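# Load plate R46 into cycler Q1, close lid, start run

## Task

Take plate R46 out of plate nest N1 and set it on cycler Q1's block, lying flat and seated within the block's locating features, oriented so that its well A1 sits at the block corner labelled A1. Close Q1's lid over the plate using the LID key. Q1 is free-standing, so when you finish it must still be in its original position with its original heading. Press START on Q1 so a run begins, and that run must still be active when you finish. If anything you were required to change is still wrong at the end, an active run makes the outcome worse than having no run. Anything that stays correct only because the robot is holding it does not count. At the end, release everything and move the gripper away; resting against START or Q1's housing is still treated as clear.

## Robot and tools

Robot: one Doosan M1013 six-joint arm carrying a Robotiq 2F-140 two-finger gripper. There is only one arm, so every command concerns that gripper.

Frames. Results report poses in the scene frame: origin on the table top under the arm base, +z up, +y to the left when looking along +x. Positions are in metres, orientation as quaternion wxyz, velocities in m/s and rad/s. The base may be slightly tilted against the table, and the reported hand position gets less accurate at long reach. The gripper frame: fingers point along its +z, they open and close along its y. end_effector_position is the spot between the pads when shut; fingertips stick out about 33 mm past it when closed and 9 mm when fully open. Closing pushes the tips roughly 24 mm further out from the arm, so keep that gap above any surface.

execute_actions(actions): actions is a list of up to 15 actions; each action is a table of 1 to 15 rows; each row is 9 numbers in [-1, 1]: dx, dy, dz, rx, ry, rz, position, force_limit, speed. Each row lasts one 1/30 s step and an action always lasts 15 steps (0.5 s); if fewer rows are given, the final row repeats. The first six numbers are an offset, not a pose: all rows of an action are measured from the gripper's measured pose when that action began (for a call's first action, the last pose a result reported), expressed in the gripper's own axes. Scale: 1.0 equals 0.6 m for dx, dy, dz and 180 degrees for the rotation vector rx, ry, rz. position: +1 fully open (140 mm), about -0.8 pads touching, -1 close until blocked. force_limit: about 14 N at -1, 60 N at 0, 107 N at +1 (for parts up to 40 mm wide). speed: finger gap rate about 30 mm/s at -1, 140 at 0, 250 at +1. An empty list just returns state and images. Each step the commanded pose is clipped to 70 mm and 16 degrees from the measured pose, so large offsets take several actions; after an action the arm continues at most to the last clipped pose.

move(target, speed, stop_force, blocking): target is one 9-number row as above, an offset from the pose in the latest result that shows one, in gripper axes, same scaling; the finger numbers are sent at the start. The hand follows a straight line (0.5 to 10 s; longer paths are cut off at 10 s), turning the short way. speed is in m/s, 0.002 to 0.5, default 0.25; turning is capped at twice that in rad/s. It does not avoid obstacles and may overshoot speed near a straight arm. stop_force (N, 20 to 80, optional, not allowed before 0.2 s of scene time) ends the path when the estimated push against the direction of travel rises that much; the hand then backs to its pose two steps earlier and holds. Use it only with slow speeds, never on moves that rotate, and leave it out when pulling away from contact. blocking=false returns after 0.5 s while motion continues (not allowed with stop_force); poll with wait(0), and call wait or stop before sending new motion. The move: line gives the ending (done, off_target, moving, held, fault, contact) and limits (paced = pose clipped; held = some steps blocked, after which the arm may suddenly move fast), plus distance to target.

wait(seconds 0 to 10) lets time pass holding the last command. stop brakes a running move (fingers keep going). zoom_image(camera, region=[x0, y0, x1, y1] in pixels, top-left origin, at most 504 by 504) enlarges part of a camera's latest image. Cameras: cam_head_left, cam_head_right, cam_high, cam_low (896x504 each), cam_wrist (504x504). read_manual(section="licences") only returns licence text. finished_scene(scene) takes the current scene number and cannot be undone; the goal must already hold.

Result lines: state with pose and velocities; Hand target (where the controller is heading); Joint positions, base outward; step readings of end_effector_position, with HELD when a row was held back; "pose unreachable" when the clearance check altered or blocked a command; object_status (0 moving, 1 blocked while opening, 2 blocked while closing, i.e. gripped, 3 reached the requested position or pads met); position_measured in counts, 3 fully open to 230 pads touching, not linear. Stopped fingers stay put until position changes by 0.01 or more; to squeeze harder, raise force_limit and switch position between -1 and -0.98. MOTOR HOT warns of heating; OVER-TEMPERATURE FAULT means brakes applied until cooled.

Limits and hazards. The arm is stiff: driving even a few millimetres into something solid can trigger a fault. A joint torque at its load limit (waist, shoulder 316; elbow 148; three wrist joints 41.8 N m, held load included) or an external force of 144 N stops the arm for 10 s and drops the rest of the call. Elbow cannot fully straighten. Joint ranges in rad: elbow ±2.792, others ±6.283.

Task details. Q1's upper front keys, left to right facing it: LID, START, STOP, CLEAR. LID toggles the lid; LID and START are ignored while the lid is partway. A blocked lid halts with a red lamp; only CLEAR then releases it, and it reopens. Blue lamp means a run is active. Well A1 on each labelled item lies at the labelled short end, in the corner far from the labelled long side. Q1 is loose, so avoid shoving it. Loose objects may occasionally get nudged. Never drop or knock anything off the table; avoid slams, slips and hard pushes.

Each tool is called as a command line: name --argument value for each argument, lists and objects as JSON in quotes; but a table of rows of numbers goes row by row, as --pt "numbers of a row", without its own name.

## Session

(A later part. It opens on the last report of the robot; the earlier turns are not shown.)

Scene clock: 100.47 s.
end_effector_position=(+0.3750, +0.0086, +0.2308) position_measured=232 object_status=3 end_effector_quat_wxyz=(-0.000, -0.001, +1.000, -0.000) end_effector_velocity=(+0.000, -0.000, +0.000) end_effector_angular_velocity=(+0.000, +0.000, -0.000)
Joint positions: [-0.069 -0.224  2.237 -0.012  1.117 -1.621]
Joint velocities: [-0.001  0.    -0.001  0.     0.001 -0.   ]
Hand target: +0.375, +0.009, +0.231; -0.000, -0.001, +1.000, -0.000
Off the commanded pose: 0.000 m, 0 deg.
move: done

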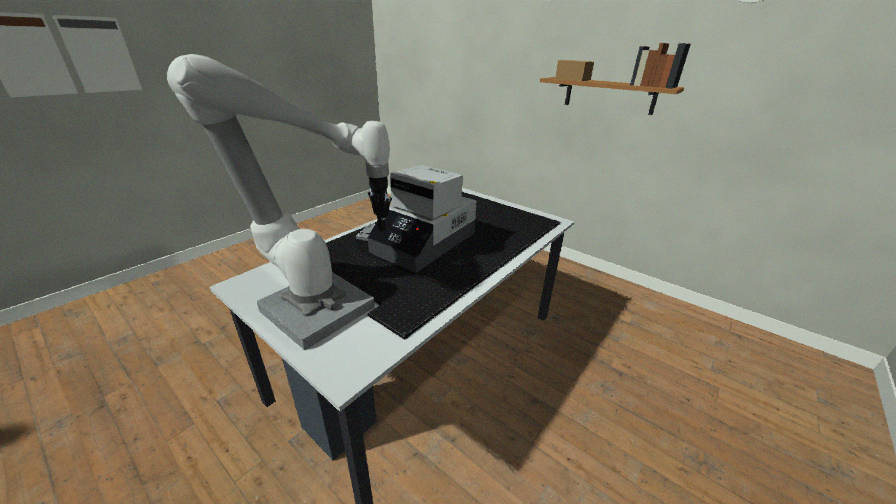

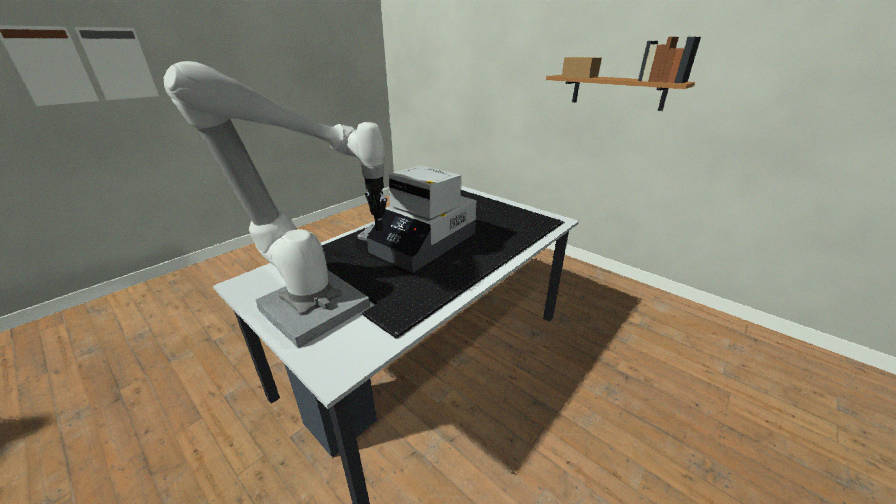

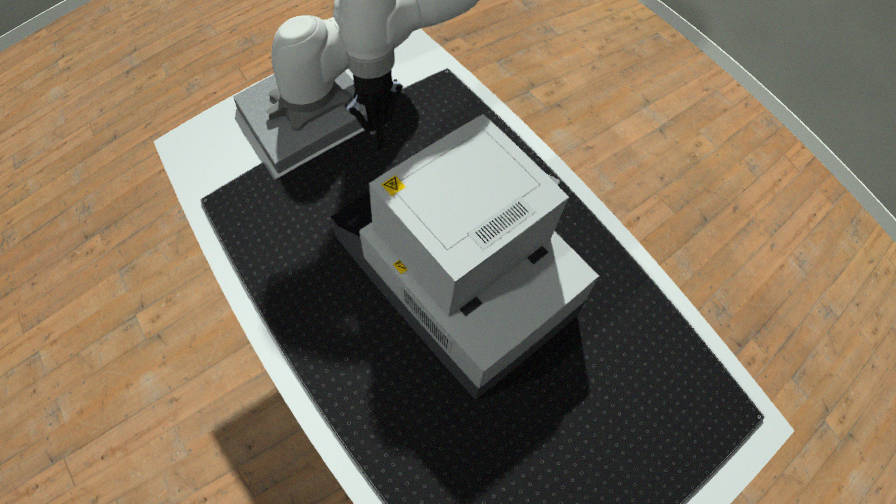

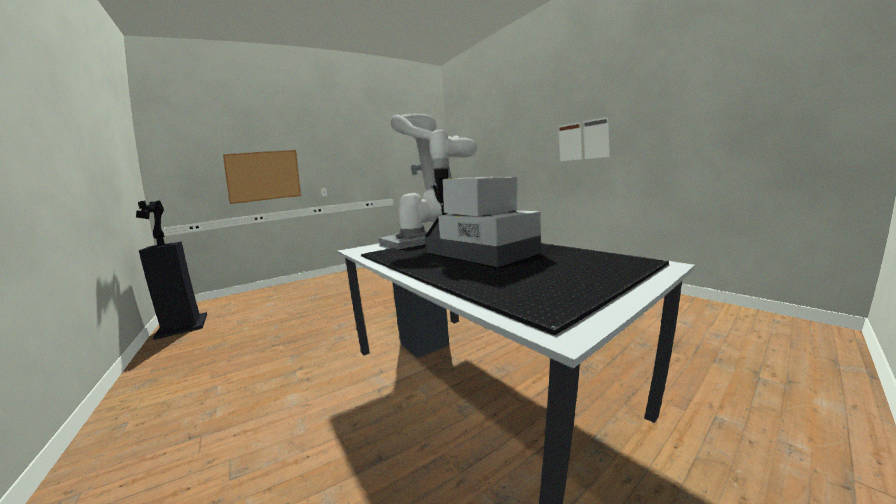

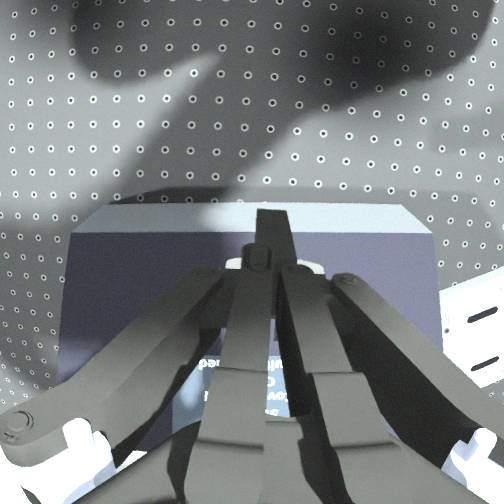

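move --target '[-0.1,-0.0602,0.08,0,0,0,-1,-0.3,0.3]' --speed 0.1

move --target '[0,0,0.035,0,0,0,-1,-0.3,0.3]' --speed 0.006 --stop_force 20

move --target '[0.1,0,-0.13,0,0,0,-1,-0.3,0.3]' --speed 0.15

Scene clock: 102.57 s.
end_effector_position=(+0.4349, -0.0275, +0.1827) position_measured=232 object_status=3 end_effector_quat_wxyz=(-0.000, -0.001, +1.000, -0.000) end_effector_velocity=(+0.000, -0.000, -0.000) end_effector_angular_velocity=(+0.000, -0.000, -0.001)
Joint positions: [-0.147 -0.069  2.207 -0.012  0.991 -1.697]
Joint velocities: [-0.  0. -0.  0. -0.  0.]
Hand target: +0.435, -0.027, +0.183; -0.000, -0.001, +1.000, -0.000
Off the commanded pose: 0.000 m, 0 deg.
move: done

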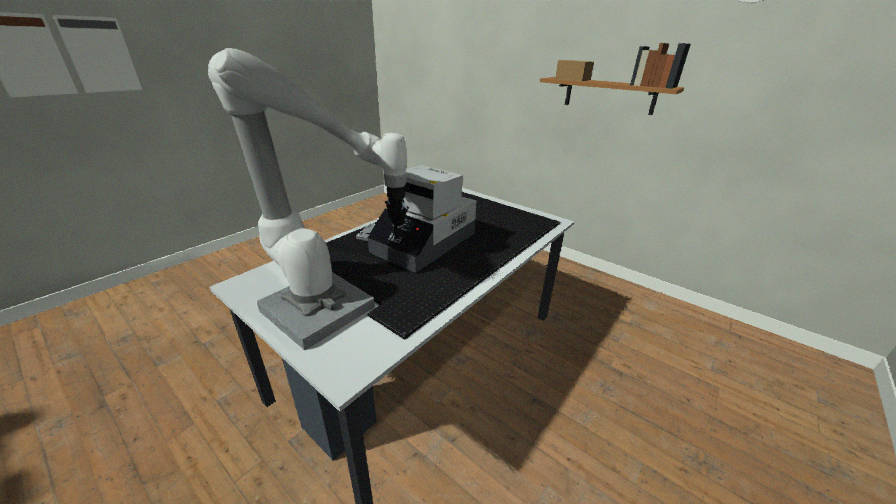

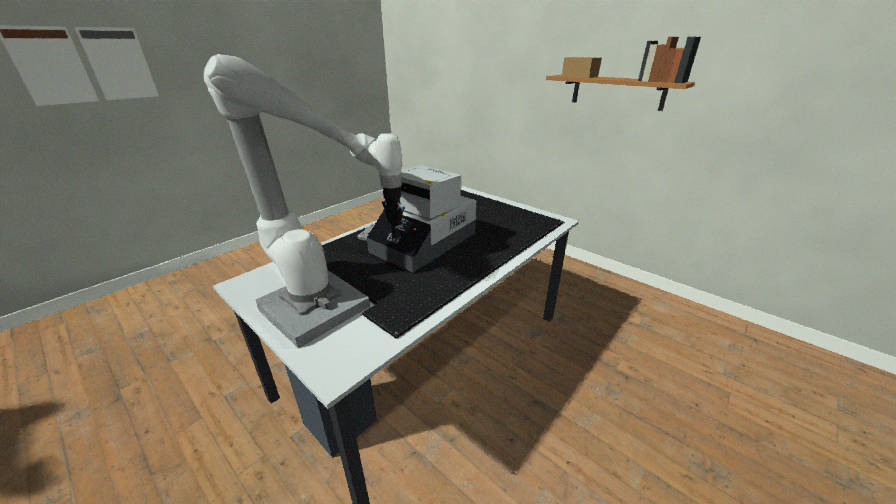

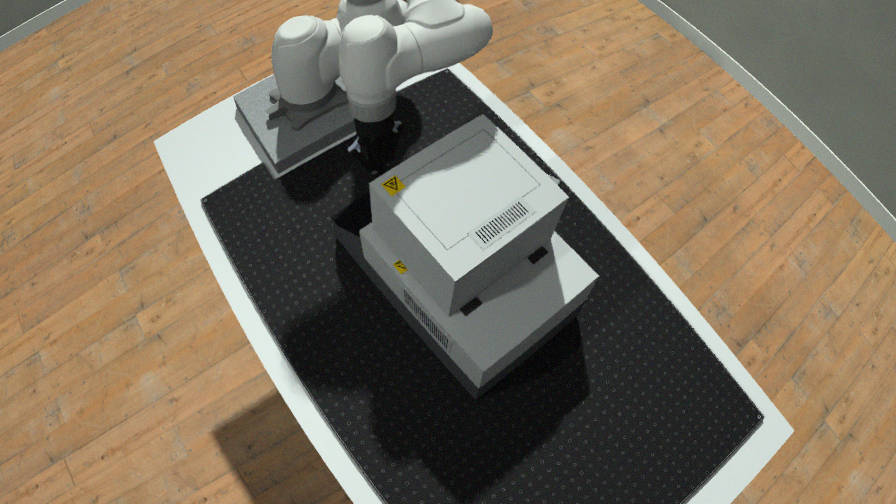

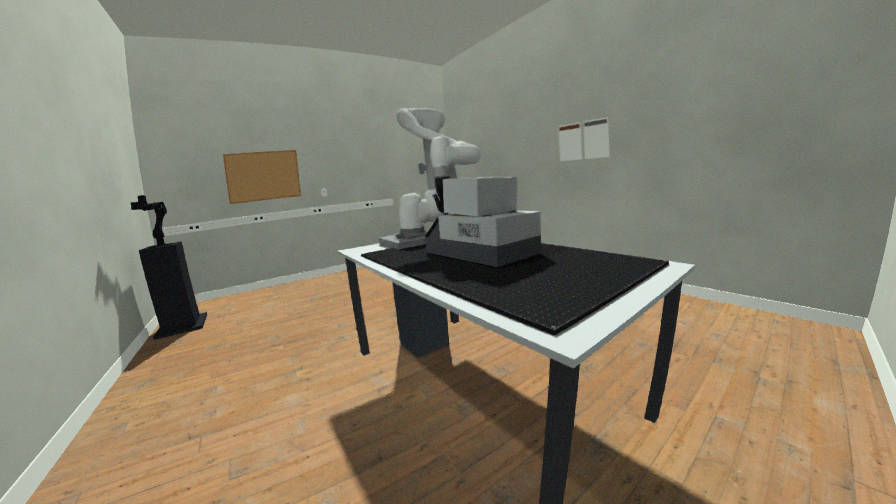

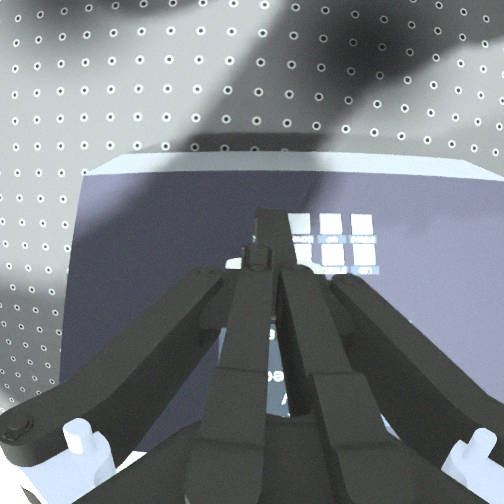

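Scene clock: 105.40 s.
end_effector_position=(+0.4347, -0.0274, +0.1674) position_measured=232 object_status=3 end_effector_quat_wxyz=(-0.000, -0.001, +1.000, +0.000) end_effector_velocity=(+0.002, -0.000, +0.003) end_effector_angular_velocity=(-0.000, -0.004, +0.000)
Joint positions: [-0.147 -0.052  2.224 -0.012  0.958 -1.697]
Joint velocities: [ 0.    -0.002 -0.004  0.     0.002 -0.   ]
Hand target: +0.435, -0.027, +0.168; -0.000, -0.001, +1.000, -0.000
Off the commanded pose: 0.006 m, 0 deg.
move: contact

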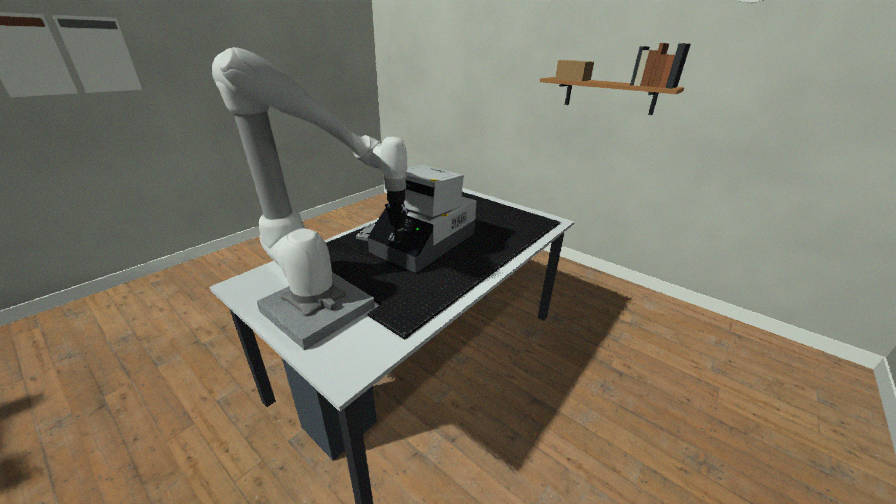

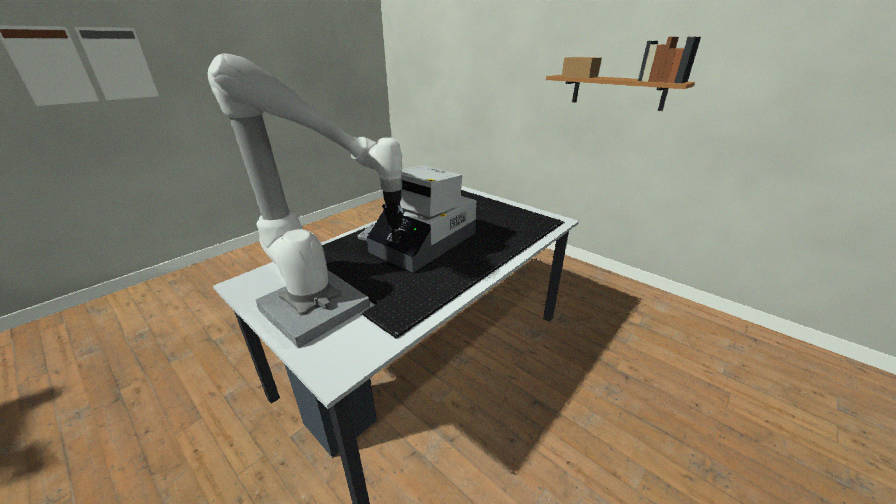

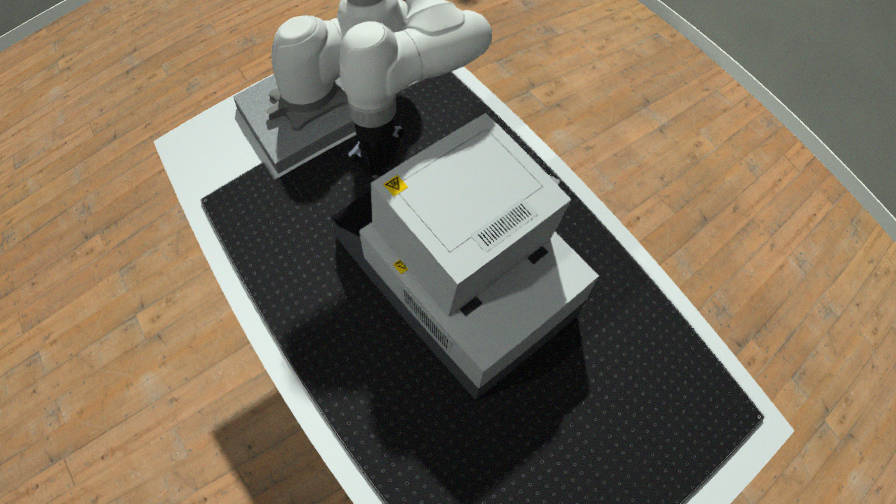

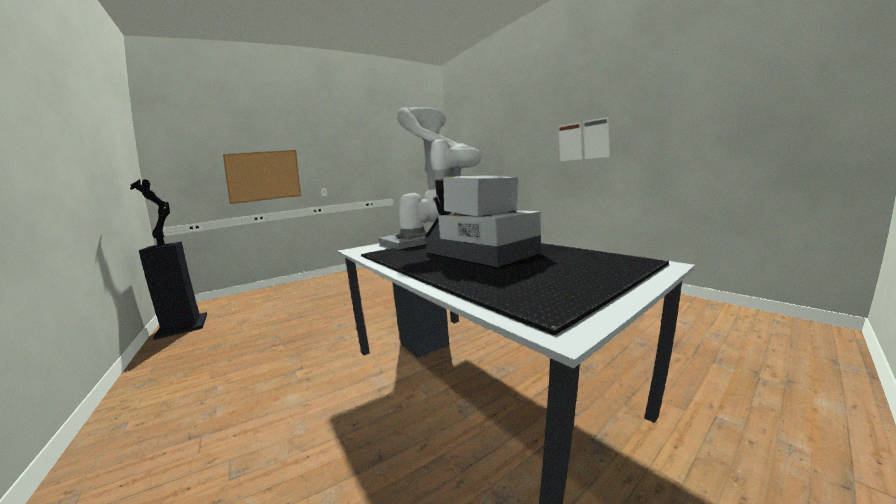

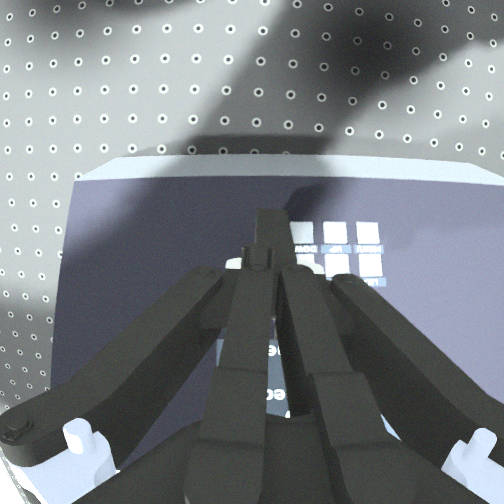

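Scene clock: 106.37 s.
end_effector_position=(+0.3749, -0.0276, +0.2454) position_measured=232 object_status=3 end_effector_quat_wxyz=(-0.001, -0.001, +1.000, -0.000) end_effector_velocity=(+0.001, -0.000, +0.001) end_effector_angular_velocity=(-0.000, -0.002, +0.000)
Joint positions: [-0.166 -0.236  2.216 -0.011  1.149 -1.719]
Joint velocities: [ 0.    -0.    -0.002 -0.     0.     0.   ]
Hand target: +0.375, -0.028, +0.245; -0.000, -0.001, +1.000, -0.000
Off the commanded pose: 0.000 m, 0 deg.
move: done

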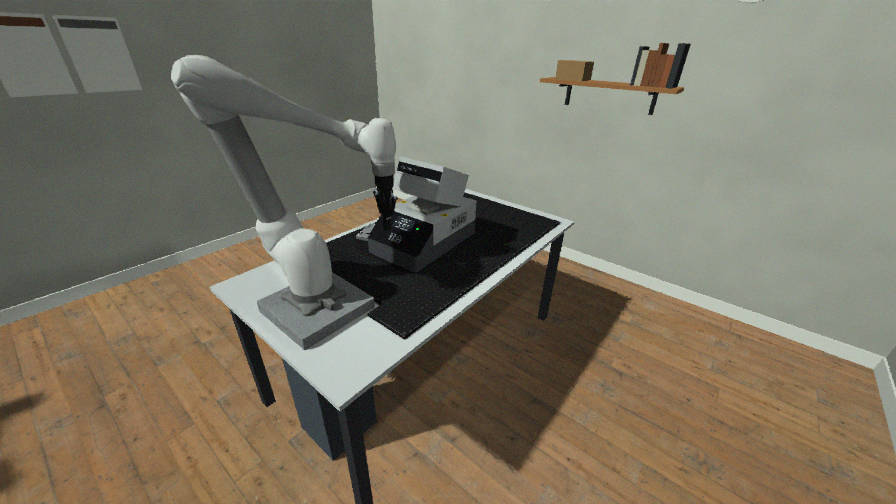

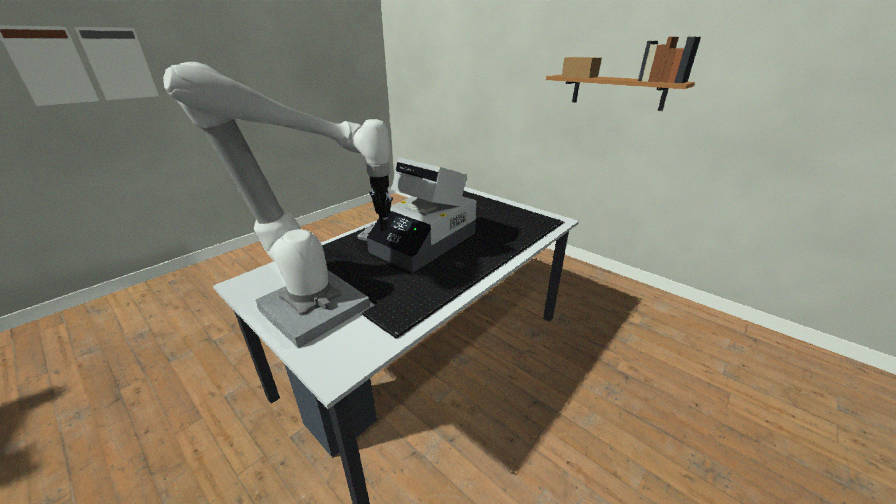

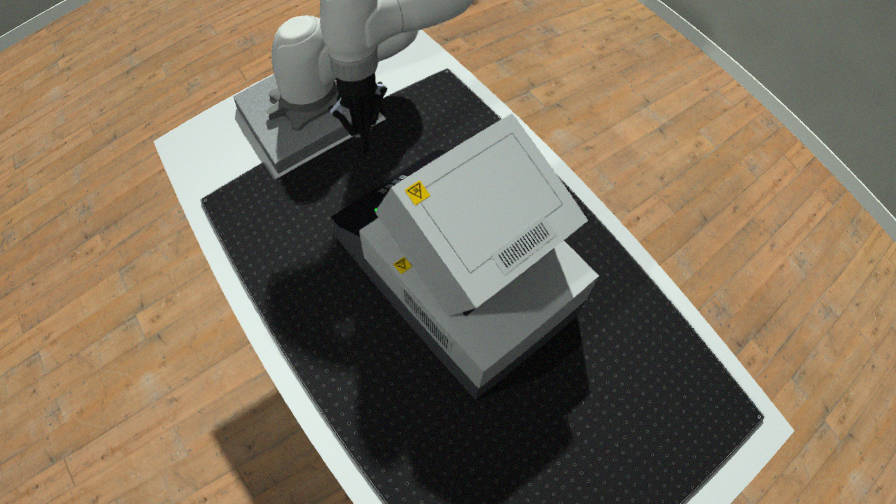

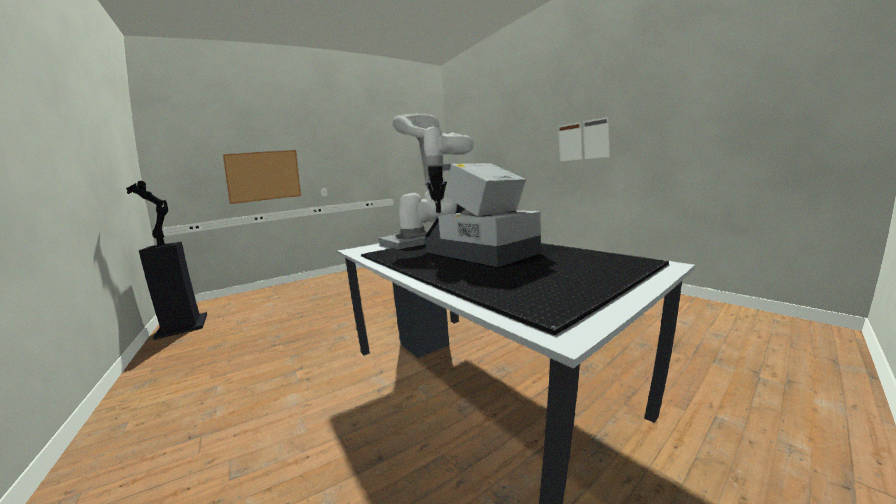

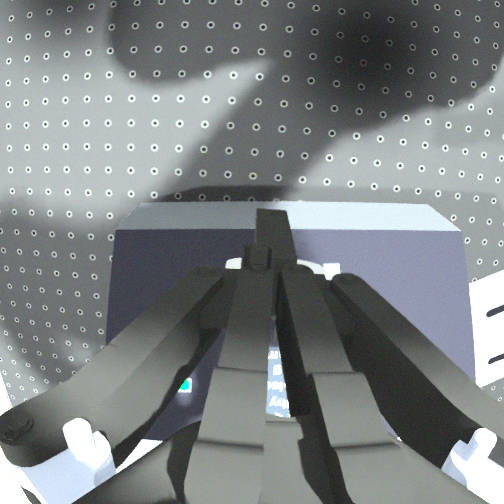

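wait --seconds 4

zoom_image --camera "cam_head_left" --region '[390, 180, 480, 240]'

zoom_image --camera "cam_high" --region '[390, 170, 540, 290]'

Scene clock: 110.57 s.
end_effector_position=(+0.3749, -0.0276, +0.2455) position_measured=232 object_status=3 end_effector_quat_wxyz=(-0.000, -0.001, +1.000, -0.000) end_effector_velocity=(+0.000, +0.000, +0.000) end_effector_angular_velocity=(-0.000, -0.000, +0.000)
Joint positions: [-0.166 -0.236  2.216 -0.011  1.149 -1.719]
Joint velocities: [ 0.     0.    -0.001 -0.    -0.     0.   ]
Hand target: +0.375, -0.028, +0.245; -0.000, -0.001, +1.000, -0.000
Off the commanded pose: 0.000 m, 0 deg.
wait: 4.00 s; at rest from the start

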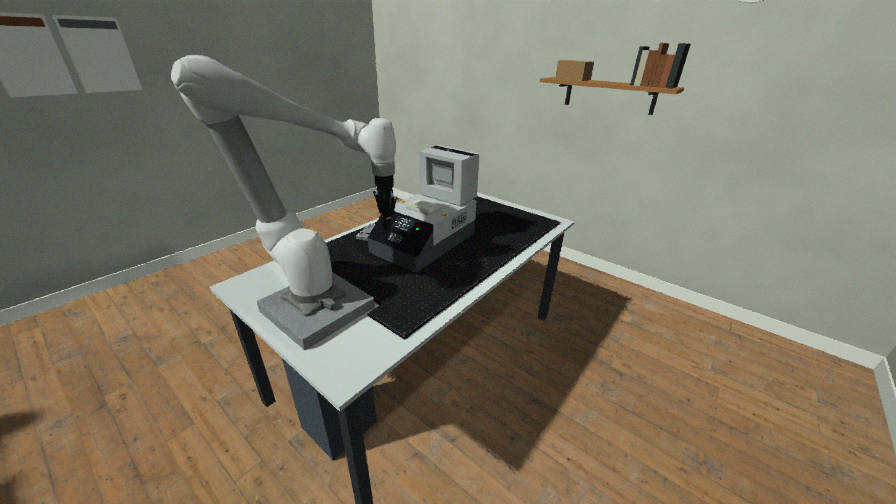

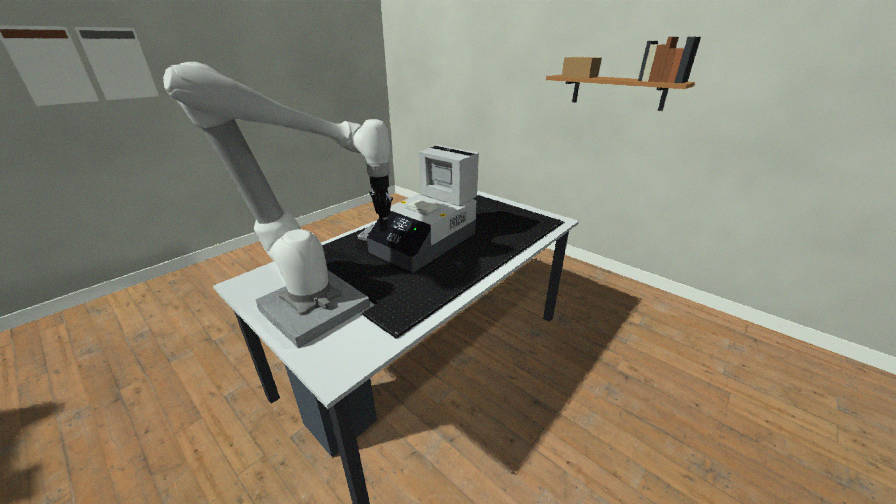

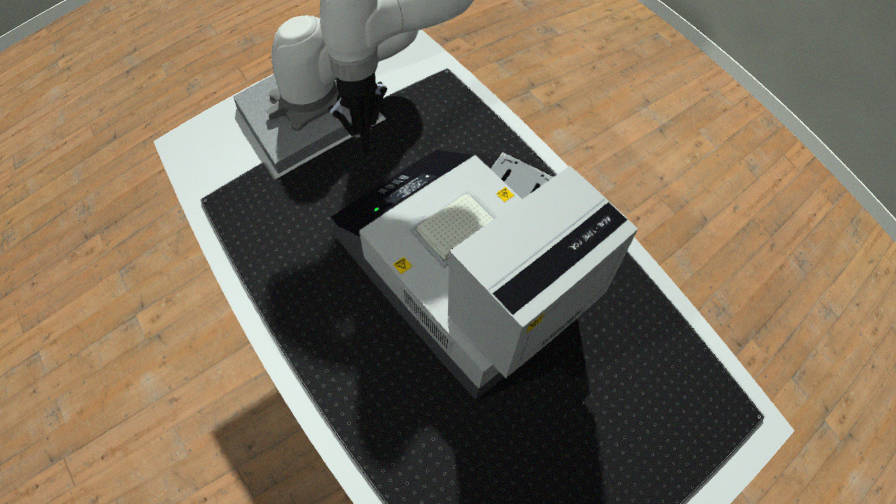

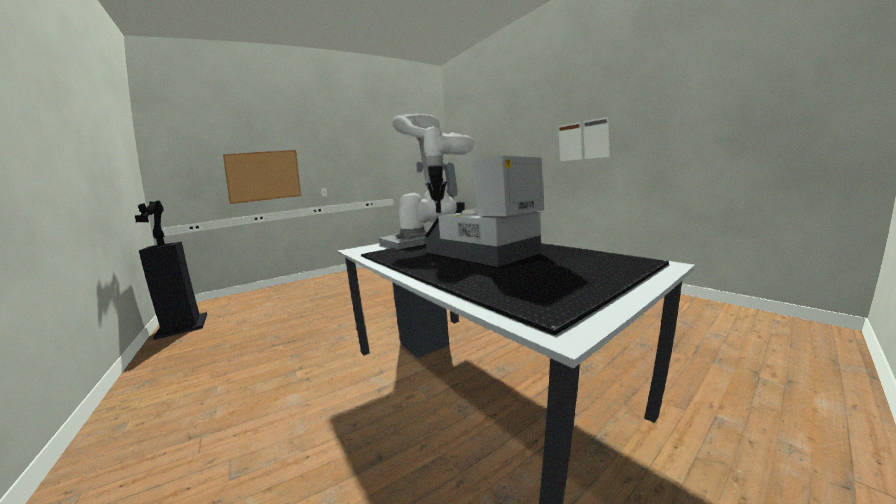

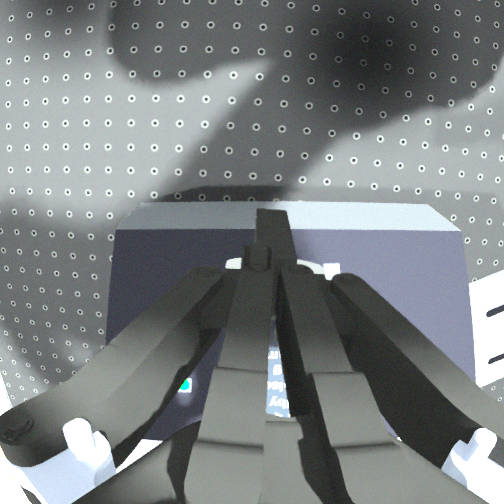

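Region (390, 180, 480, 240) of cam_head_left's 896x504 image, scaled by 5.600, with more detail than that image has.

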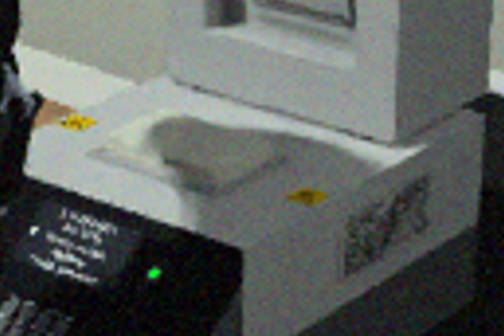

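Region (390, 170, 540, 290) of cam_high's 896x504 image, scaled by 3.360, with more detail than that image has; it fills the top 403 rows of this view, and the rest is white.

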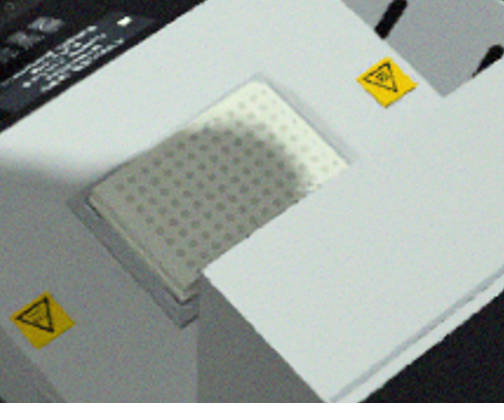

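move --target '[-0.23,0.071,-0.0575,0,-0.22,0,1,-0.3,0.3]' --speed 0.15

Scene clock: 113.73 s.
end_effector_position=(+0.5129, +0.0152, +0.2800) position_measured=3 object_status=3 end_effector_quat_wxyz=(+0.338, -0.001, +0.941, -0.000) end_effector_velocity=(-0.000, -0.000, -0.001) end_effector_angular_velocity=(-0.002, +0.001, +0.000)
Joint positions: [-0.062 -0.341  2.369  0.054  0.412 -1.664]
Joint velocities: [-0.     0.001  0.001 -0.002 -0.001  0.001]
Hand target: +0.513, +0.015, +0.280; +0.338, -0.001, +0.941, -0.000
Off the commanded pose: 0.000 m, 0 deg.
move: done

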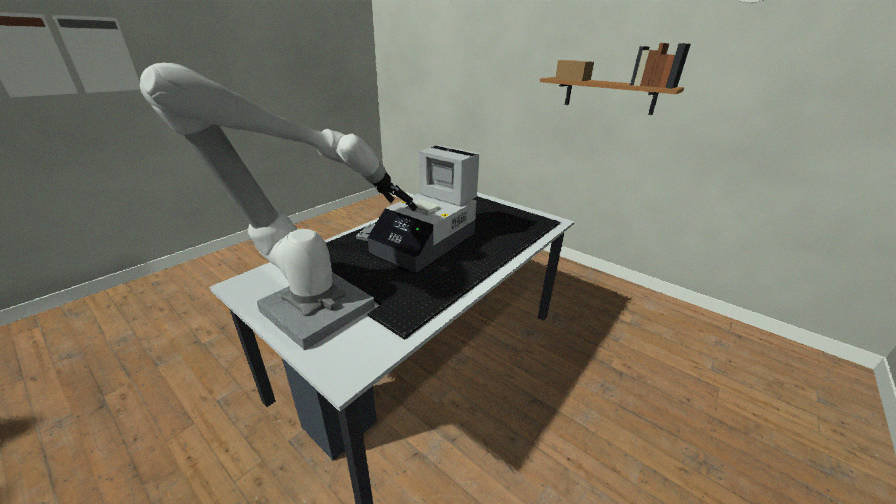

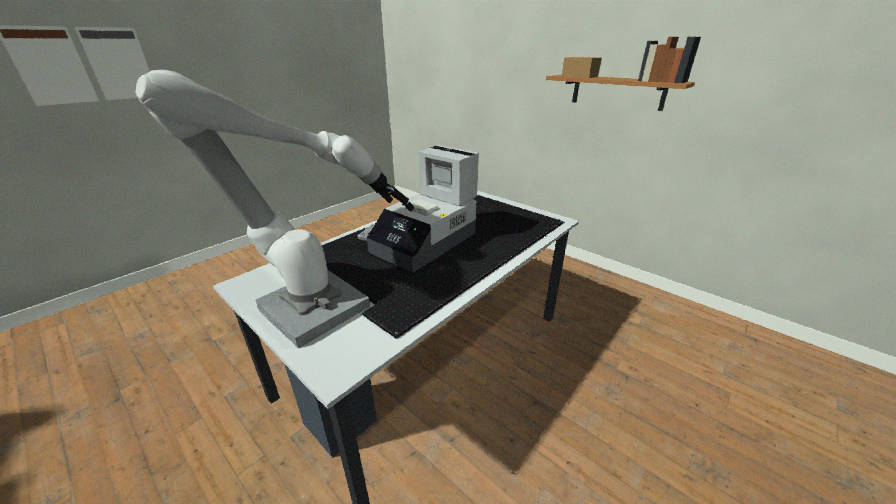

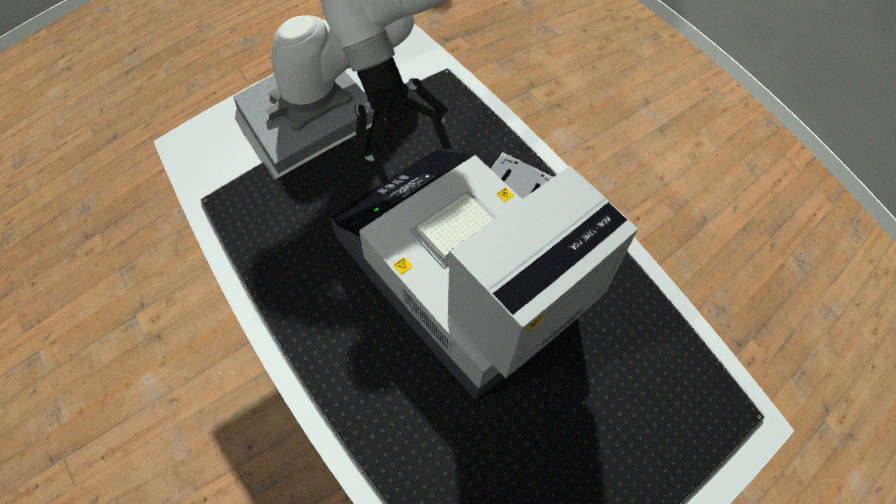

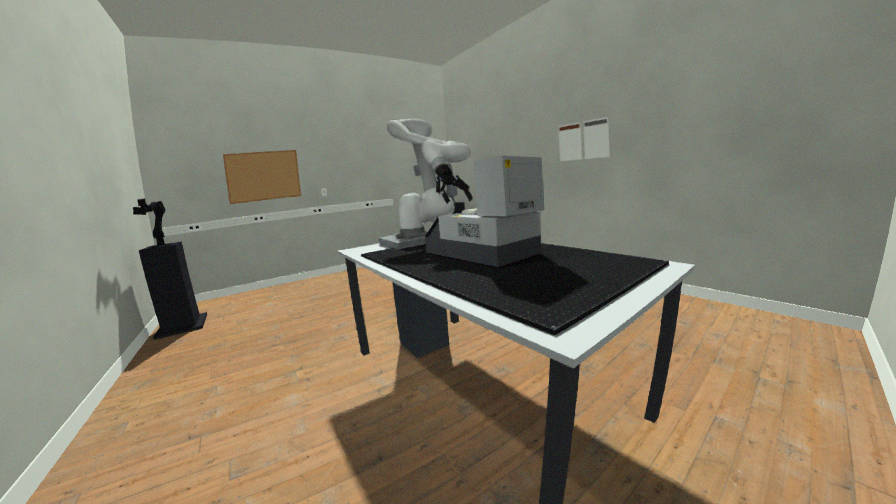

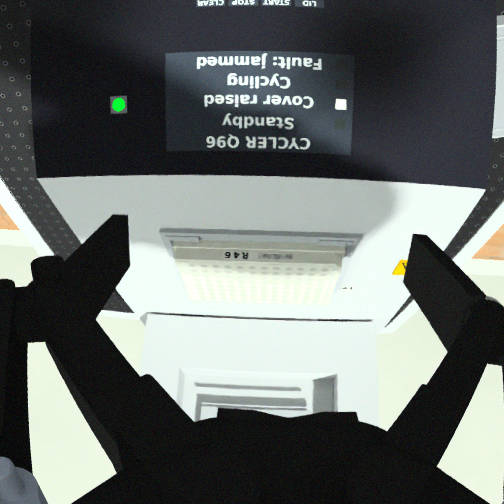

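zoom_image --camera "cam_wrist" --region '[140, 200, 380, 330]'

Region (140, 200, 380, 330) of cam_wrist's 504x504 image, scaled by 2.100, with more detail than that image has; it fills the top 273 rows of this view, and the rest is white.

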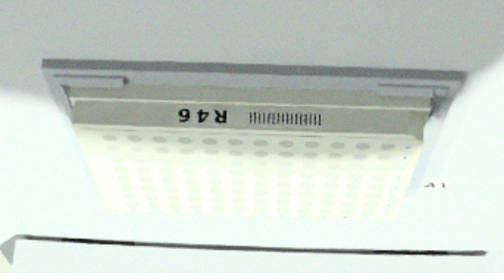

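move --target '[0,0,0,0,0.22,0,1,-0.3,0.3]' --speed 0.3

Scene clock: 116.60 s.
end_effector_position=(+0.5130, +0.0150, +0.2798) position_measured=3 object_status=3 end_effector_quat_wxyz=(-0.000, -0.001, +1.000, +0.000) end_effector_velocity=(+0.001, -0.000, +0.001) end_effector_angular_velocity=(+0.000, -0.002, -0.000)
Joint positions: [-0.041 -0.024  1.968 -0.012  1.186 -1.593]
Joint velocities: [-0.    -0.    -0.001  0.     0.    -0.   ]
Hand target: +0.513, +0.015, +0.280; -0.000, -0.001, +1.000, +0.000
Off the commanded pose: 0.000 m, 0 deg.
move: done

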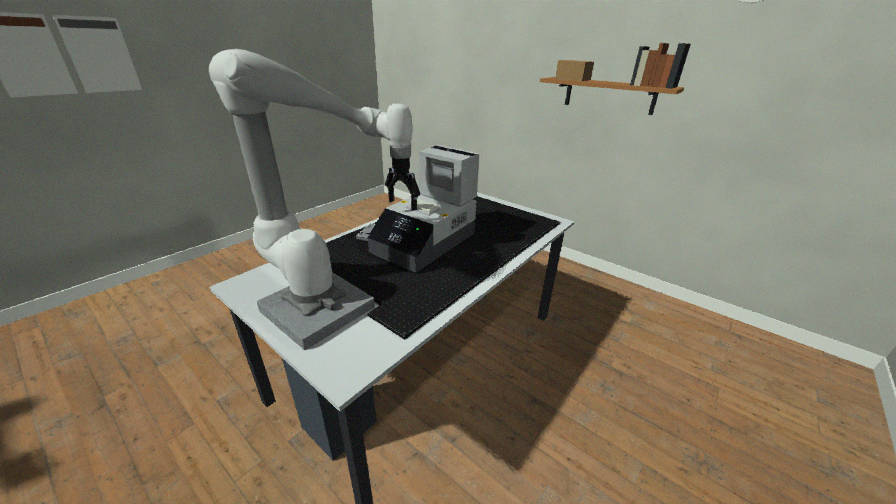

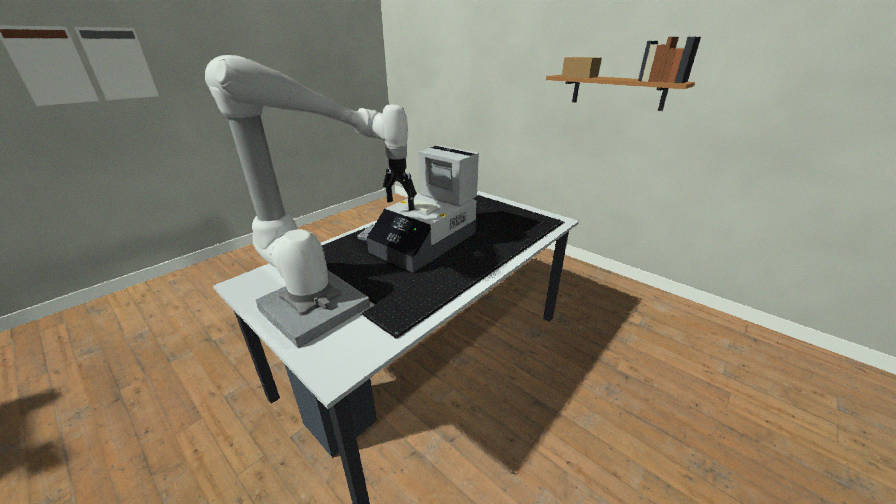

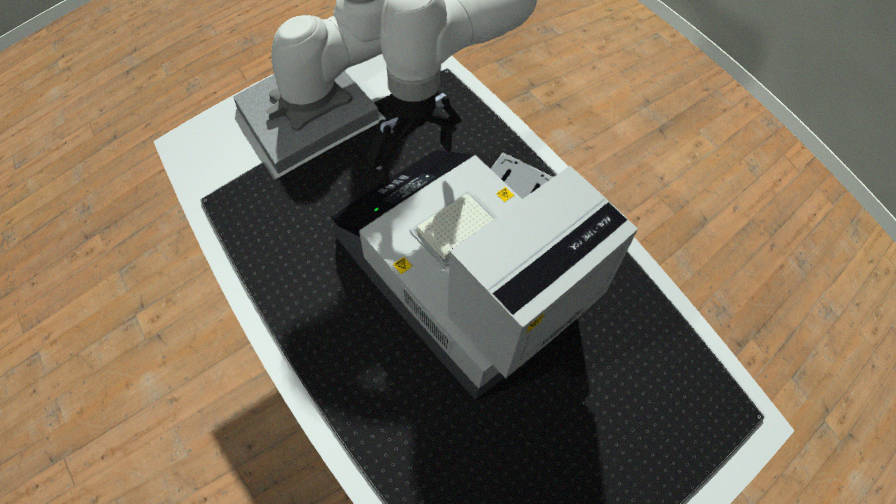

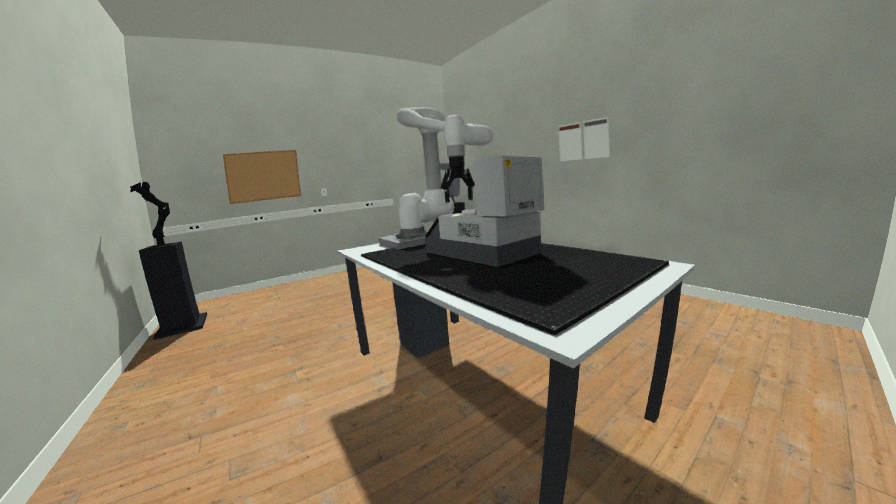

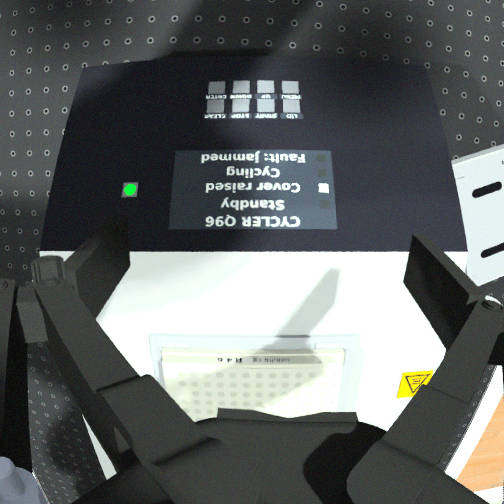

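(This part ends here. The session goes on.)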